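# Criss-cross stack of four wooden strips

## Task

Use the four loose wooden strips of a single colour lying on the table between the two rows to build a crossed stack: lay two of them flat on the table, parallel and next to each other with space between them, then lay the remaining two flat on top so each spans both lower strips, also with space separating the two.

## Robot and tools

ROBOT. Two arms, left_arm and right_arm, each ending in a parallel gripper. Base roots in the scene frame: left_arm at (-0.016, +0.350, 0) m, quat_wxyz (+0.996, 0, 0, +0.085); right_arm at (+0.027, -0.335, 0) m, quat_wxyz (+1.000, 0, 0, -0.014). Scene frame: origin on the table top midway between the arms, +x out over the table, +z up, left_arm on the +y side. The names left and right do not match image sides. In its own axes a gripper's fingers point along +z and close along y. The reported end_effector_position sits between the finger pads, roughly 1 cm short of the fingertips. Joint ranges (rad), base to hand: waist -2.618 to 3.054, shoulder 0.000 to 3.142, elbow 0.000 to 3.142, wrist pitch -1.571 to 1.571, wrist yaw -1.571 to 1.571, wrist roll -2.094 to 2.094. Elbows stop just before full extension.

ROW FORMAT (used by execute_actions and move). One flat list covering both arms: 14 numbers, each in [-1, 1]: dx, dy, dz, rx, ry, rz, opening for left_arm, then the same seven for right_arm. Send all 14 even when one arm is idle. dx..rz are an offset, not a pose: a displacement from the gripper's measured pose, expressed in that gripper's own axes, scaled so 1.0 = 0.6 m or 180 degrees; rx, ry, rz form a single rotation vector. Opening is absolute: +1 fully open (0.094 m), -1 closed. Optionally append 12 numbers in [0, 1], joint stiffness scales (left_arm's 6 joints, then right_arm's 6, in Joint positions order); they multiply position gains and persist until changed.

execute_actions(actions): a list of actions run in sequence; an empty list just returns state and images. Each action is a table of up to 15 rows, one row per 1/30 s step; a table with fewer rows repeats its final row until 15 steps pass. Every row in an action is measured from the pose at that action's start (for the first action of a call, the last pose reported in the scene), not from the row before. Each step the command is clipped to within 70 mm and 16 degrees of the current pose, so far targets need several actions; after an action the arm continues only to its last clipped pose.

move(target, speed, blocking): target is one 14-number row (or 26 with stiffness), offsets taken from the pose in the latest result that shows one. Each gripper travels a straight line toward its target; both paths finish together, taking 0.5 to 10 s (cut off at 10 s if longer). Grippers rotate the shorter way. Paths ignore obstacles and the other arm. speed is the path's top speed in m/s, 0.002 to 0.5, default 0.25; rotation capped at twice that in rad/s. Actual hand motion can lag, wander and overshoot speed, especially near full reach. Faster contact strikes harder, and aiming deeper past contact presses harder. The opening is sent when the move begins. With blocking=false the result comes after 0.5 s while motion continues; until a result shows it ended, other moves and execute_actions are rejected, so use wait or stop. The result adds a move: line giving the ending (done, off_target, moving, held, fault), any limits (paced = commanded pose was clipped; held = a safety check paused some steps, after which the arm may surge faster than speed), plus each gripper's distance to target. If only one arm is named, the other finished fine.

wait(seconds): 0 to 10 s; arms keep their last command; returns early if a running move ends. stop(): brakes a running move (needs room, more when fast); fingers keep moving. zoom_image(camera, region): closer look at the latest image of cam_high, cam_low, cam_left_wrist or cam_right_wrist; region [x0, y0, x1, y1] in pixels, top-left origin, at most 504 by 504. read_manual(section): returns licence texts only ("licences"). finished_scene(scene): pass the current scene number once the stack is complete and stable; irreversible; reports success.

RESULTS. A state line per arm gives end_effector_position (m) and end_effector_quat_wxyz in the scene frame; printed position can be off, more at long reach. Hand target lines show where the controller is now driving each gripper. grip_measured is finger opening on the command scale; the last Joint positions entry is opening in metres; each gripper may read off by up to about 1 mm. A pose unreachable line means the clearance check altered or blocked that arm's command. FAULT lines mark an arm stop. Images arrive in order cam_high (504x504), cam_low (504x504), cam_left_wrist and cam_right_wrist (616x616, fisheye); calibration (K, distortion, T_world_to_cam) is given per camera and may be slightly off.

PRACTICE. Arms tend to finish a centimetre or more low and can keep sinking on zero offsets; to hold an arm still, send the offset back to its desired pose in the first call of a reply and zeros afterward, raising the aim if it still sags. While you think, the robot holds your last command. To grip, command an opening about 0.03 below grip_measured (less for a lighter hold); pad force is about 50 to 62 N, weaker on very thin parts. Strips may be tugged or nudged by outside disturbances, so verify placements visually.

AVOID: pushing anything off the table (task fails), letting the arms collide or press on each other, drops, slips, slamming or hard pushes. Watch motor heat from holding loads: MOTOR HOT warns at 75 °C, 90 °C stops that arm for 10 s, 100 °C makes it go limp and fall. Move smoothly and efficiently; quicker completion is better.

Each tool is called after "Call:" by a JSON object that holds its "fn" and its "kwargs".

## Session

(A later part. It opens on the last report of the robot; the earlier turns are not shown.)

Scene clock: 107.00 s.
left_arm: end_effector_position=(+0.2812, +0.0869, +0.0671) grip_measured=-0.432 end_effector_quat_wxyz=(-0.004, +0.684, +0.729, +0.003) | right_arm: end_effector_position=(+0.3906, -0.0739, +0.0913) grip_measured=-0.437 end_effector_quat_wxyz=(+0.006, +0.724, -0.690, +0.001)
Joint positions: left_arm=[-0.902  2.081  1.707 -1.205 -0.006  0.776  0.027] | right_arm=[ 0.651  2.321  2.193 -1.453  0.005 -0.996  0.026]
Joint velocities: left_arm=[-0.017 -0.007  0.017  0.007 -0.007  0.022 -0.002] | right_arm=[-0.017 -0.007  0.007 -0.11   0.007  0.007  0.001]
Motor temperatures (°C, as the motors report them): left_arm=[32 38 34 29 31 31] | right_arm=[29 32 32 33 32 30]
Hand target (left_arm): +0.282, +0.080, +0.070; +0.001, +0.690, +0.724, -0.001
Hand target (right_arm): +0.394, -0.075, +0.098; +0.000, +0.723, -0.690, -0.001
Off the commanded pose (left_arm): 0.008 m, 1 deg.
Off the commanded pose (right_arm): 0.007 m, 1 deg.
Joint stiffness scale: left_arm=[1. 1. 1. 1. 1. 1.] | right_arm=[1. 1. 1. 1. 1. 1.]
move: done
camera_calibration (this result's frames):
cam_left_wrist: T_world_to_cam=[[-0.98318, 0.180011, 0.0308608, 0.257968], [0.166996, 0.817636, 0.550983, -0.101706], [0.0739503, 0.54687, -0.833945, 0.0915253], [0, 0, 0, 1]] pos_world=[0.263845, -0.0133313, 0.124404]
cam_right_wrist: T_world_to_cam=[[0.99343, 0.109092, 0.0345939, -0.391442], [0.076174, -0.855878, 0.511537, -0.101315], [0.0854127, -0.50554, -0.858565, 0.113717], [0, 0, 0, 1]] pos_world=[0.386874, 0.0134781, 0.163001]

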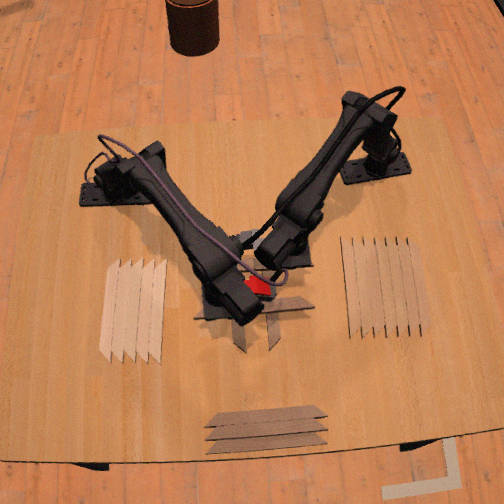

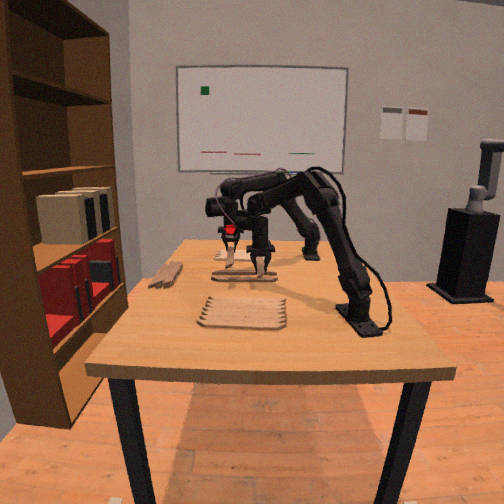

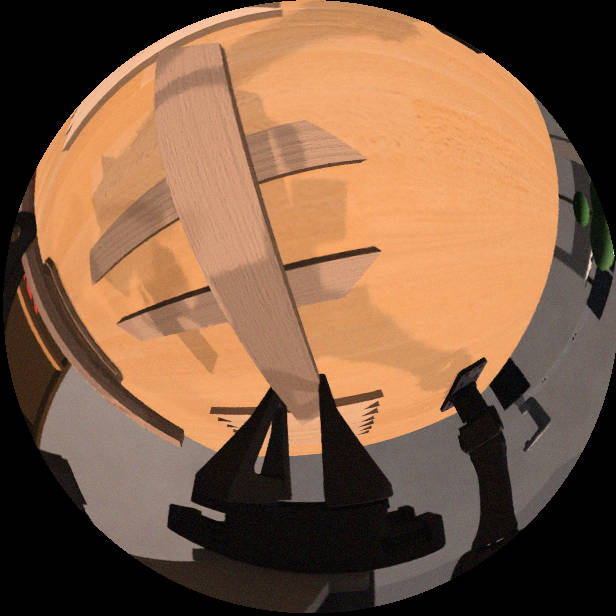

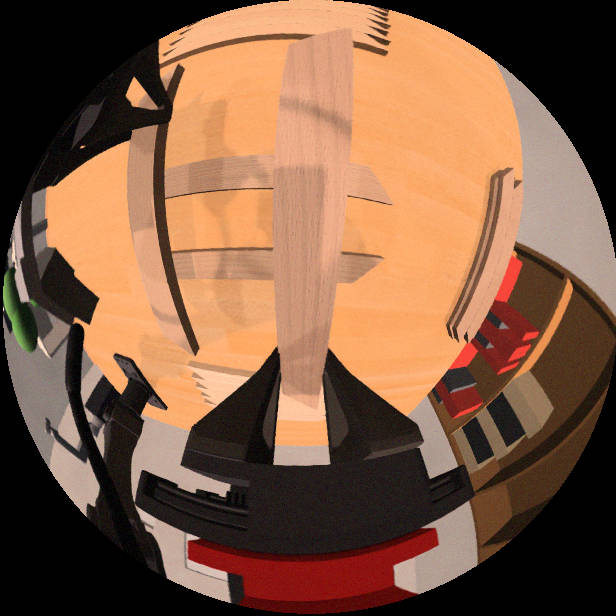

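Call:
{"fn": "move", "kwargs": {"target": [-0.0188,-0.0014,0.0667,0.0046,-0.0037,0.0053,-0.465, -0.0009,-0.0058,0.1105,0.0033,0.001,0,-0.47], "speed": 0.05}}

Scene clock: 132.37 s.
left_arm: end_effector_position=(+0.2863, +0.0786, +0.0346) grip_measured=-0.432 end_effector_quat_wxyz=(+0.002, +0.687, +0.726, +0.002) | right_arm: end_effector_position=(+0.3917, -0.0755, +0.0256) grip_measured=-0.437 end_effector_quat_wxyz=(+0.012, +0.725, -0.689, +0.006)
Joint positions: left_arm=[-0.907  2.131  1.653 -1.089 -0.003  0.779  0.027] | right_arm=[ 0.651  2.339  1.962 -1.215  0.016 -0.998  0.026]
Joint velocities: left_arm=[ 0.002 -0.002  0.007  0.022 -0.051  0.022  0.   ] | right_arm=[-0.007 -0.002 -0.017  0.022  0.022 -0.022  0.001]
Motor temperatures (°C, as the motors report them): left_arm=[32 38 35 29 31 31] | right_arm=[29 34 32 33 32 30]
Hand target (left_arm): +0.280, +0.076, +0.027; -0.005, +0.690, +0.723, -0.006
Hand target (right_arm): +0.394, -0.073, +0.025; +0.003, +0.724, -0.690, +0.006
Off the commanded pose (left_arm): 0.010 m, 1 deg.
Off the commanded pose (right_arm): 0.003 m, 1 deg.
Joint stiffness scale: left_arm=[1. 1. 1. 1. 1. 1.] | right_arm=[1. 1. 1. 1. 1. 1.]
move: done
camera_calibration (this result's frames):
cam_left_wrist: T_world_to_cam=[[-0.981891, 0.188127, 0.022306, 0.264809], [0.16975, 0.821416, 0.544482, -0.0787218], [0.0841094, 0.538408, -0.838476, 0.0664506], [0, 0, 0, 1]] pos_world=[0.267787, -0.0209319, 0.092673]
cam_right_wrist: T_world_to_cam=[[0.993221, 0.112036, 0.0309951, -0.389733], [0.0792906, -0.847931, 0.524143, -0.0701148], [0.0850046, -0.518132, -0.851066, 0.0554198], [0, 0, 0, 1]] pos_world=[0.38794, 0.0129265, 0.0959959]

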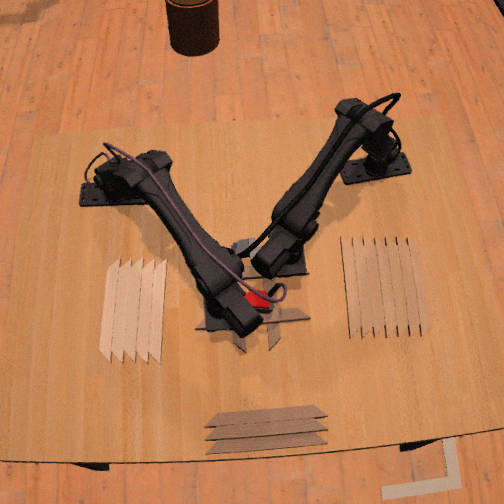

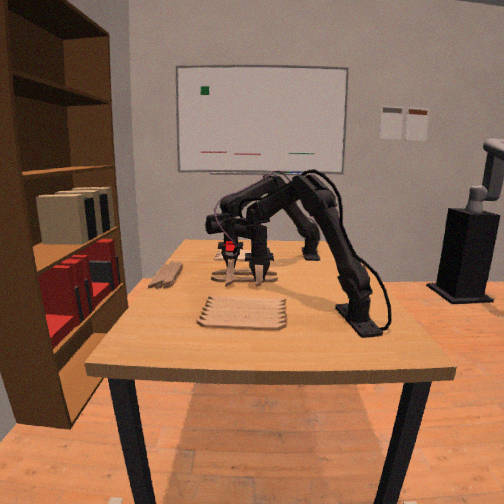

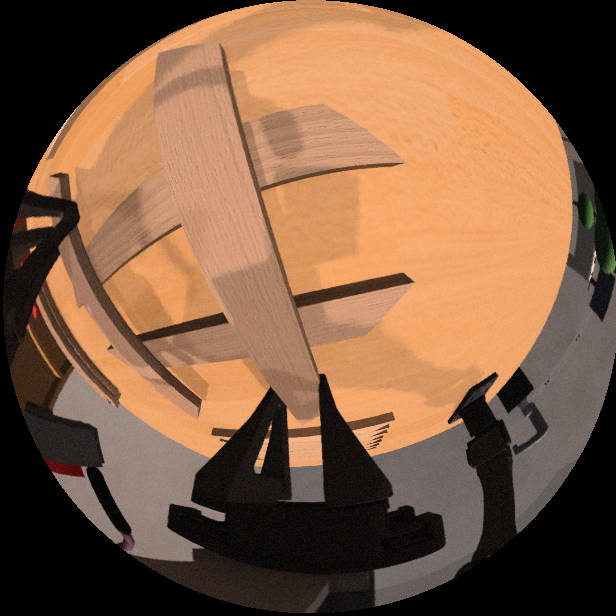

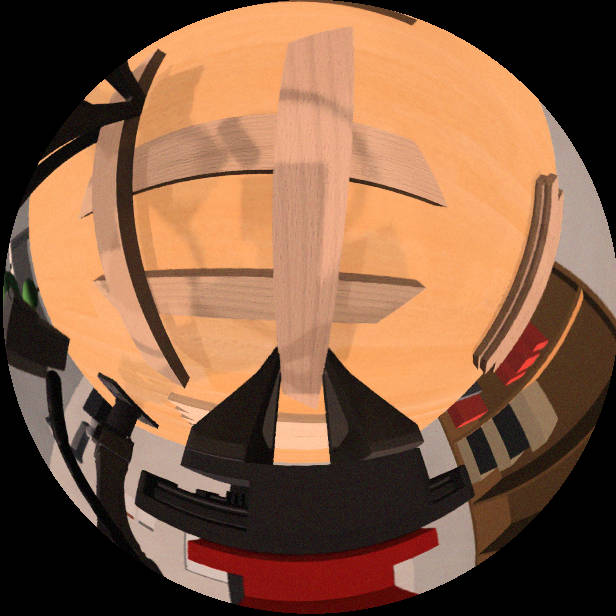

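Call:
{"fn": "zoom_image", "kwargs": {"camera": "cam_right_wrist", "region": [70, 90, 230, 390]}}

Call:
{"fn": "zoom_image", "kwargs": {"camera": "cam_left_wrist", "region": [30, 160, 230, 430]}}

Region (70, 90, 230, 390) of cam_right_wrist's 616x616 image, scaled by 1.680, with more detail than that image has; it fills the left 269 columns of this view, and the rest is white.

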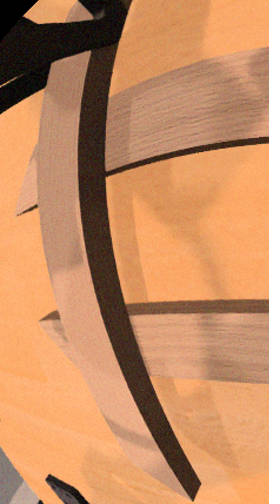

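Region (30, 160, 230, 430) of cam_left_wrist's 616x616 image, scaled by 1.867, with more detail than that image has; it fills the left 373 columns of this view, and the rest is white.

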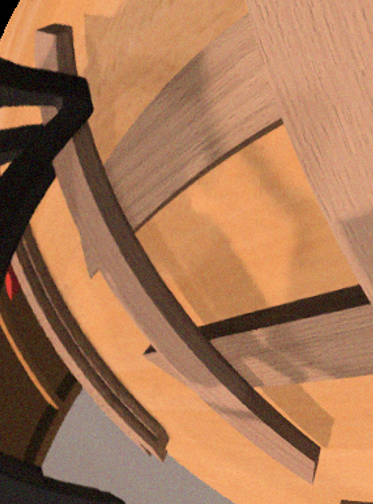

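Call:
{"fn": "zoom_image", "kwargs": {"camera": "cam_left_wrist", "region": [290, 240, 430, 360]}}

Call:
{"fn": "zoom_image", "kwargs": {"camera": "cam_right_wrist", "region": [320, 250, 440, 350]}}

Region (290, 240, 430, 360) of cam_left_wrist's 616x616 image, scaled by 3.600, with more detail than that image has; it fills the top 432 rows of this view, and the rest is white.

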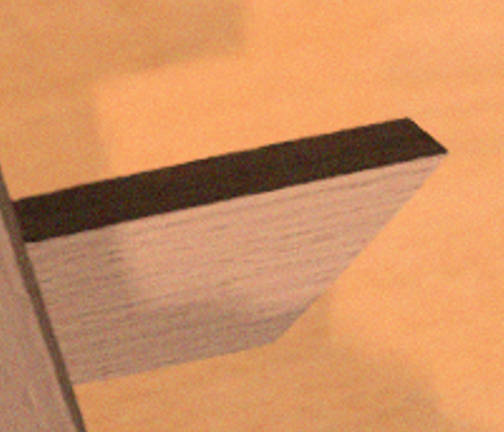

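Region (320, 250, 440, 350) of cam_right_wrist's 616x616 image, scaled by 4.200, with more detail than that image has.

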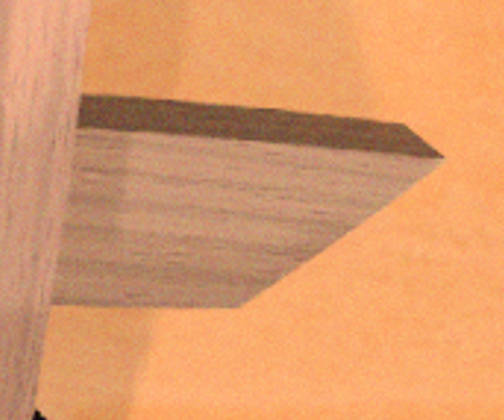

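Call:
{"fn": "move", "kwargs": {"target": [0,0,0.004,0,-0.003,0,-0.465, 0,-0.003,0.0135,0,-0.007,0,-0.47], "speed": 0.02}}

Scene clock: 145.60 s.
left_arm: end_effector_position=(+0.2878, +0.0776, +0.0346) grip_measured=-0.432 end_effector_quat_wxyz=(+0.006, +0.687, +0.726, +0.003) | right_arm: end_effector_position=(+0.3920, -0.0751, +0.0221) grip_measured=-0.437 end_effector_quat_wxyz=(+0.010, +0.725, -0.688, +0.004)
Joint positions: left_arm=[-0.907  2.131  1.653 -1.082 -0.005  0.779  0.027] | right_arm=[ 0.65   2.339  1.947 -1.197  0.011 -1.002  0.026]
Joint velocities: left_arm=[-0.007 -0.002 -0.002 -0.022  0.022  0.037  0.   ] | right_arm=[ 0.002 -0.002  0.002 -0.007 -0.066  0.007  0.   ]
Motor temperatures (°C, as the motors report them): left_arm=[32 38 34 29 31 31] | right_arm=[29 34 31 33 32 30]
Hand target (left_arm): +0.286, +0.079, +0.032; +0.005, +0.687, +0.726, -0.001
Hand target (right_arm): +0.393, -0.076, +0.018; +0.005, +0.725, -0.689, -0.002
Off the commanded pose (left_arm): 0.003 m, 0 deg.
Off the commanded pose (right_arm): 0.005 m, 1 deg.
Joint stiffness scale: left_arm=[1. 1. 1. 1. 1. 1.] | right_arm=[1. 1. 1. 1. 1. 1.]
move: done
camera_calibration (this result's frames):
cam_left_wrist: T_world_to_cam=[[-0.982014, 0.188186, 0.0153246, 0.26676], [0.166266, 0.823451, 0.542479, -0.0772433], [0.0894681, 0.53527, -0.839929, 0.0656292], [0, 0, 0, 1]] pos_world=[0.268933, -0.0217239, 0.0929388]
cam_right_wrist: T_world_to_cam=[[0.992959, 0.114007, 0.0321638, -0.389762], [0.0809248, -0.851147, 0.518652, -0.0686375], [0.0865061, -0.512397, -0.85438, 0.0525254], [0, 0, 0, 1]] pos_world=[0.388028, 0.0129289, 0.0930118]

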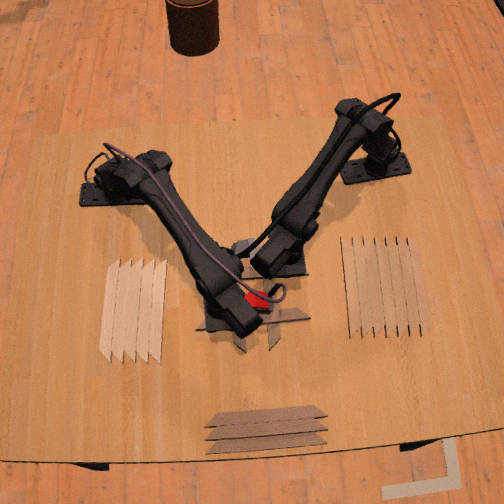

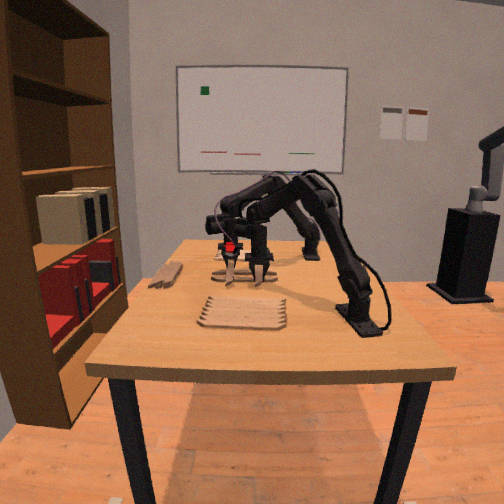

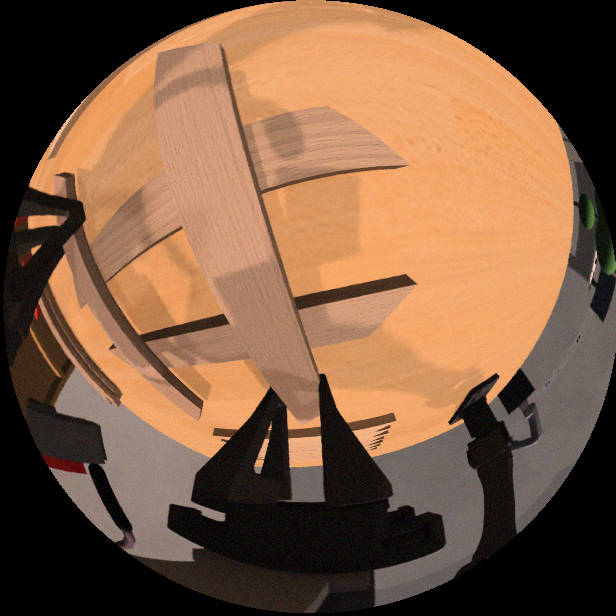

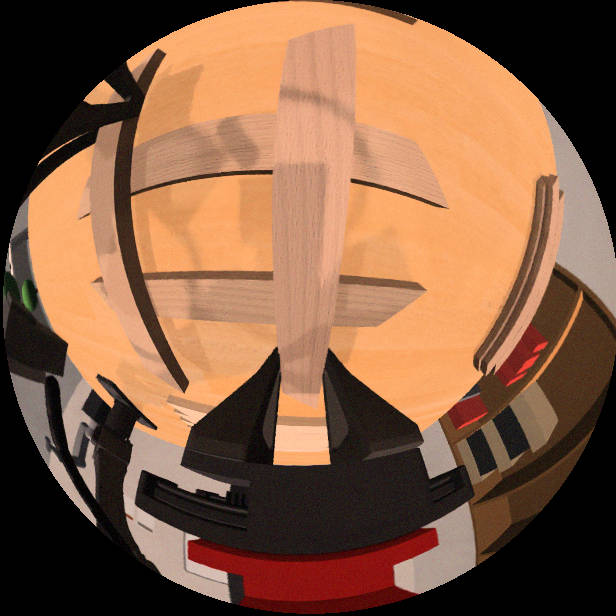

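Call:
{"fn": "execute_actions", "kwargs": {"actions": [[[0,0,0.003,0,0,0,-0.445, 0,0,0.003,0,0,0,-0.45],[0,0,0.003,0,0,0,-0.438, 0,0,0.003,0,0,0,-0.443],[0,0,0.003,0,0,0,-0.432, 0,0,0.003,0,0,0,-0.437],[0,0,0.003,0,0,0,-0.427, 0,0,0.003,0,0,0,-0.432],[0,0,0.003,0,0,0,-0.422, 0,0,0.003,0,0,0,-0.427],[0,0,0.003,0,0,0,-0.415, 0,0,0.003,0,0,0,-0.42],[0,0,0.003,0,0,0,-0.40, 0,0,0.003,0,0,0,-0.40],[0,0,0.003,0,0,0,-0.37, 0,0,0.003,0,0,0,-0.37],[0,0,0.003,0,0,0,-0.33, 0,0,0.003,0,0,0,-0.33],[0,0,0.003,0,0,0,-0.28, 0,0,0.003,0,0,0,-0.28],[0,0,0.003,0,0,0,-0.22, 0,0,0.003,0,0,0,-0.22],[0,0,0.003,0,0,0,-0.15, 0,0,0.003,0,0,0,-0.15]]]}}

Scene clock: 148.87 s.
left_arm: end_effector_position=(+0.2882, +0.0778, +0.0346) grip_measured=-0.154 end_effector_quat_wxyz=(+0.006, +0.687, +0.726, +0.004) | right_arm: end_effector_position=(+0.3921, -0.0753, +0.0219) grip_measured=-0.152 end_effector_quat_wxyz=(+0.010, +0.725, -0.688, +0.004)
Joint positions: left_arm=[-0.907  2.131  1.653 -1.081 -0.007  0.779  0.04 ] | right_arm=[ 0.649  2.339  1.947 -1.197  0.011 -1.002  0.04 ]
Joint velocities: left_arm=[ 0.002  0.002  0.017 -0.066 -0.037  0.022 -0.   ] | right_arm=[-0.022 -0.022 -0.002  0.037 -0.051  0.007 -0.001]
Motor temperatures (°C, as the motors report them): left_arm=[32 38 34 29 31 31] | right_arm=[29 34 31 33 32 30]
Hand target (left_arm): +0.288, +0.078, +0.033; +0.006, +0.687, +0.726, +0.003
Hand target (right_arm): +0.392, -0.075, +0.020; +0.010, +0.725, -0.688, +0.004
Off the commanded pose (left_arm): 0.002 m, 0 deg.
Off the commanded pose (right_arm): 0.002 m, 0 deg.
Joint stiffness scale: left_arm=[1. 1. 1. 1. 1. 1.] | right_arm=[1. 1. 1. 1. 1. 1.]
camera_calibration (this result's frames):
cam_left_wrist: T_world_to_cam=[[-0.982049, 0.188143, 0.0134818, 0.267211], [0.165102, 0.822814, 0.543801, -0.0771191], [0.0912194, 0.536265, -0.839106, 0.0648918], [0, 0, 0, 1]] pos_world=[0.269228, -0.0216186, 0.092786]
cam_right_wrist: T_world_to_cam=[[0.992961, 0.114031, 0.0320084, -0.389836], [0.0809801, -0.850872, 0.519094, -0.0687565], [0.0864277, -0.512849, -0.854117, 0.0522573], [0, 0, 0, 1]] pos_world=[0.388143, 0.0127503, 0.092803]

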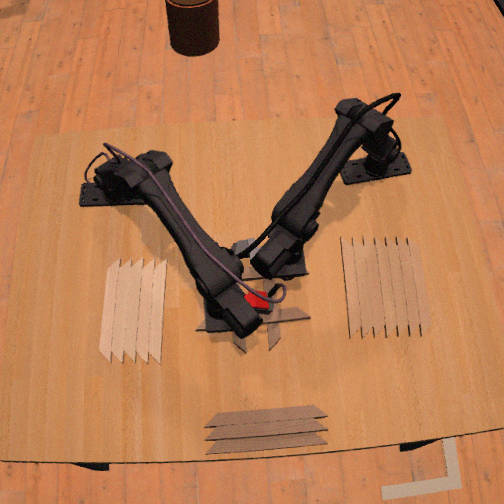

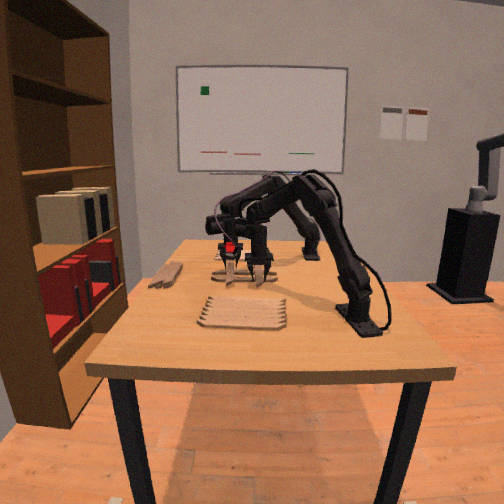

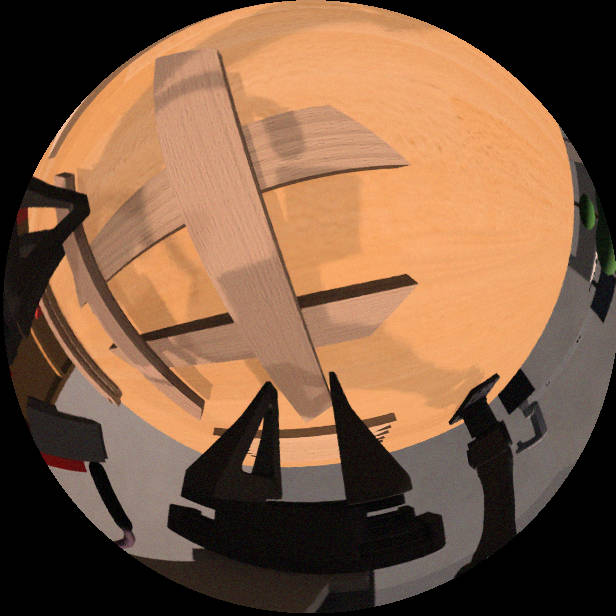

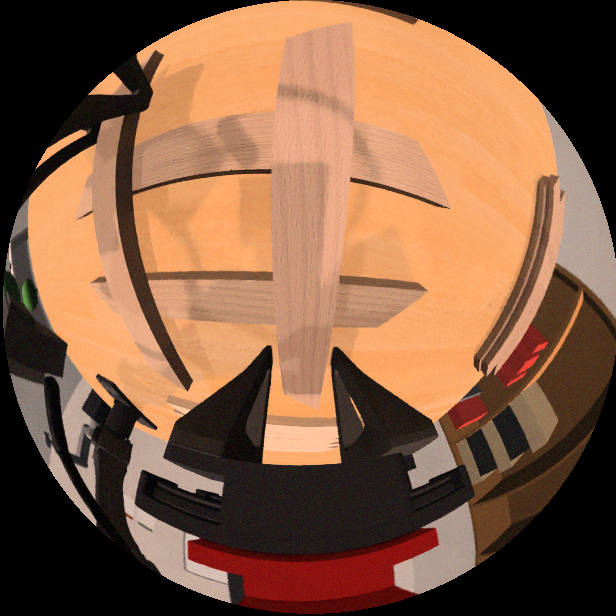

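Call:
{"fn": "move", "kwargs": {"target": [0.12,0,-0.12,0,0,0,0.05, 0.12,0,-0.12,0,0,0,0.05], "speed": 0.15}}

Scene clock: 151.73 s.
left_arm: end_effector_position=(+0.2903, +0.1461, +0.1036) grip_measured=+0.047 end_effector_quat_wxyz=(+0.010, +0.686, +0.728, +0.007) | right_arm: end_effector_position=(+0.3968, -0.1442, +0.0837) grip_measured=+0.048 end_effector_quat_wxyz=(+0.015, +0.724, -0.690, +0.003)
Joint positions: left_arm=[-0.767  1.922  1.625 -1.252 -0.011  0.915  0.049] | right_arm=[ 0.509  2.178  1.925 -1.343  0.014 -1.139  0.049]
Joint velocities: left_arm=[ 0.012  0.002 -0.032  0.022 -0.066 -0.007  0.001] | right_arm=[ 0.022  0.017  0.002 -0.007 -0.037 -0.095 -0.   ]
Motor temperatures (°C, as the motors report them): left_arm=[32 38 34 29 31 31] | right_arm=[29 34 31 33 32 30]
Hand target (left_arm): +0.285, +0.151, +0.106; +0.005, +0.687, +0.726, +0.005
Hand target (right_arm): +0.395, -0.146, +0.095; +0.009, +0.726, -0.688, +0.002
Off the commanded pose (left_arm): 0.008 m, 1 deg.
Off the commanded pose (right_arm): 0.012 m, 1 deg.
Joint stiffness scale: left_arm=[1. 1. 1. 1. 1. 1.] | right_arm=[1. 1. 1. 1. 1. 1.]
move: off_target (right_arm)
camera_calibration (this result's frames):
cam_left_wrist: T_world_to_cam=[[-0.98279, 0.184687, 0.00369815, 0.257199], [0.156794, 0.823441, 0.545309, -0.169058], [0.0976662, 0.536504, -0.838227, 0.0840293], [0, 0, 0, 1]] pos_world=[0.271073, 0.0466261, 0.161673]
cam_right_wrist: T_world_to_cam=[[0.993665, 0.110034, 0.0228644, -0.388656], [0.0819169, -0.84842, 0.522947, -0.160202], [0.0769404, -0.517761, -0.852059, 0.0721696], [0, 0, 0, 1]] pos_world=[0.393764, -0.0557866, 0.154156]

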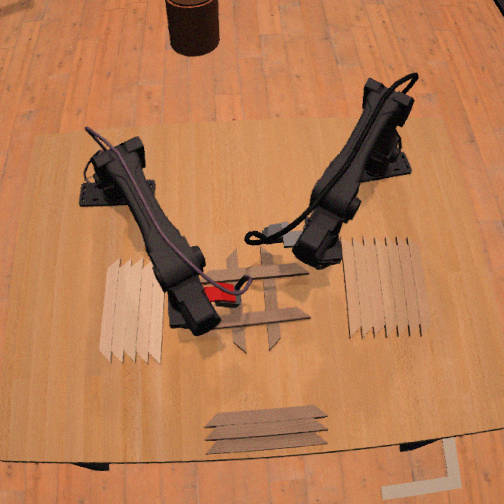

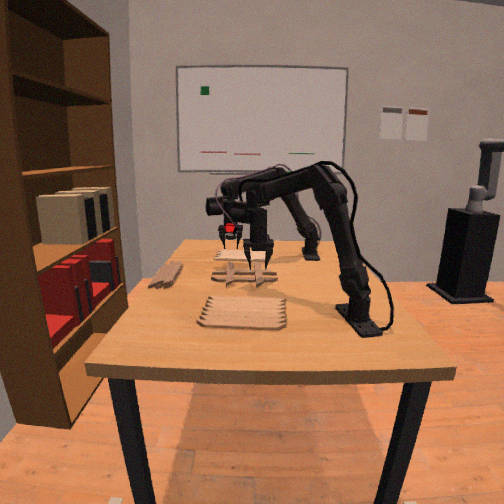

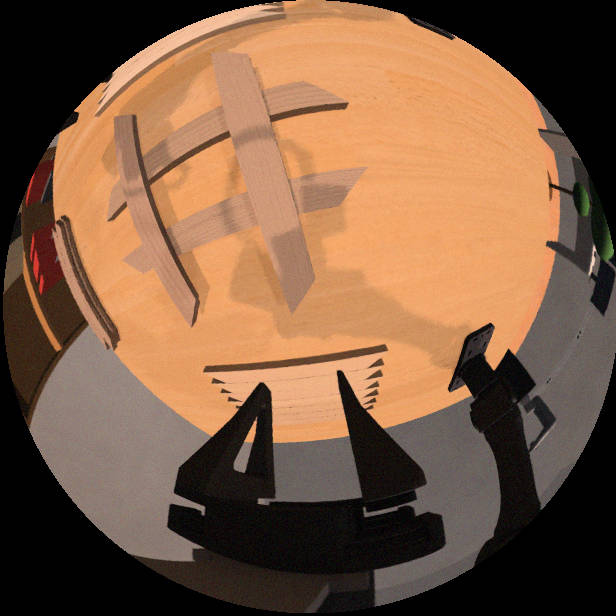

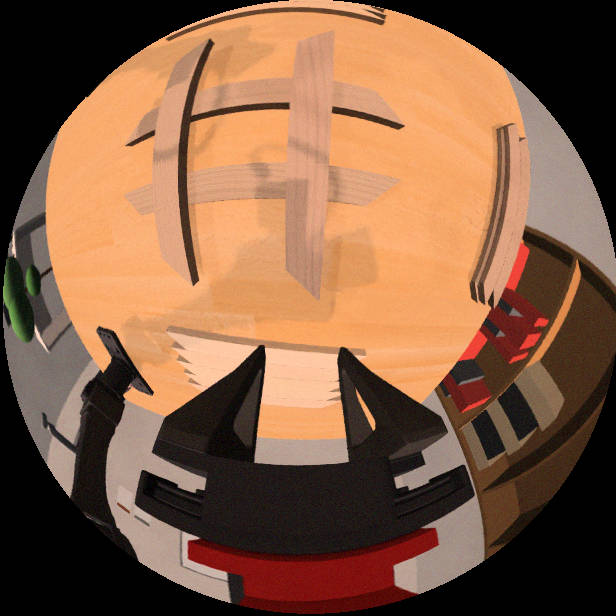

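The criss-cross stack is in place, and both grippers are clear of it.

Call:
{"fn": "finished_scene", "kwargs": {"scene": 2}}

The scene is finished: the task was done.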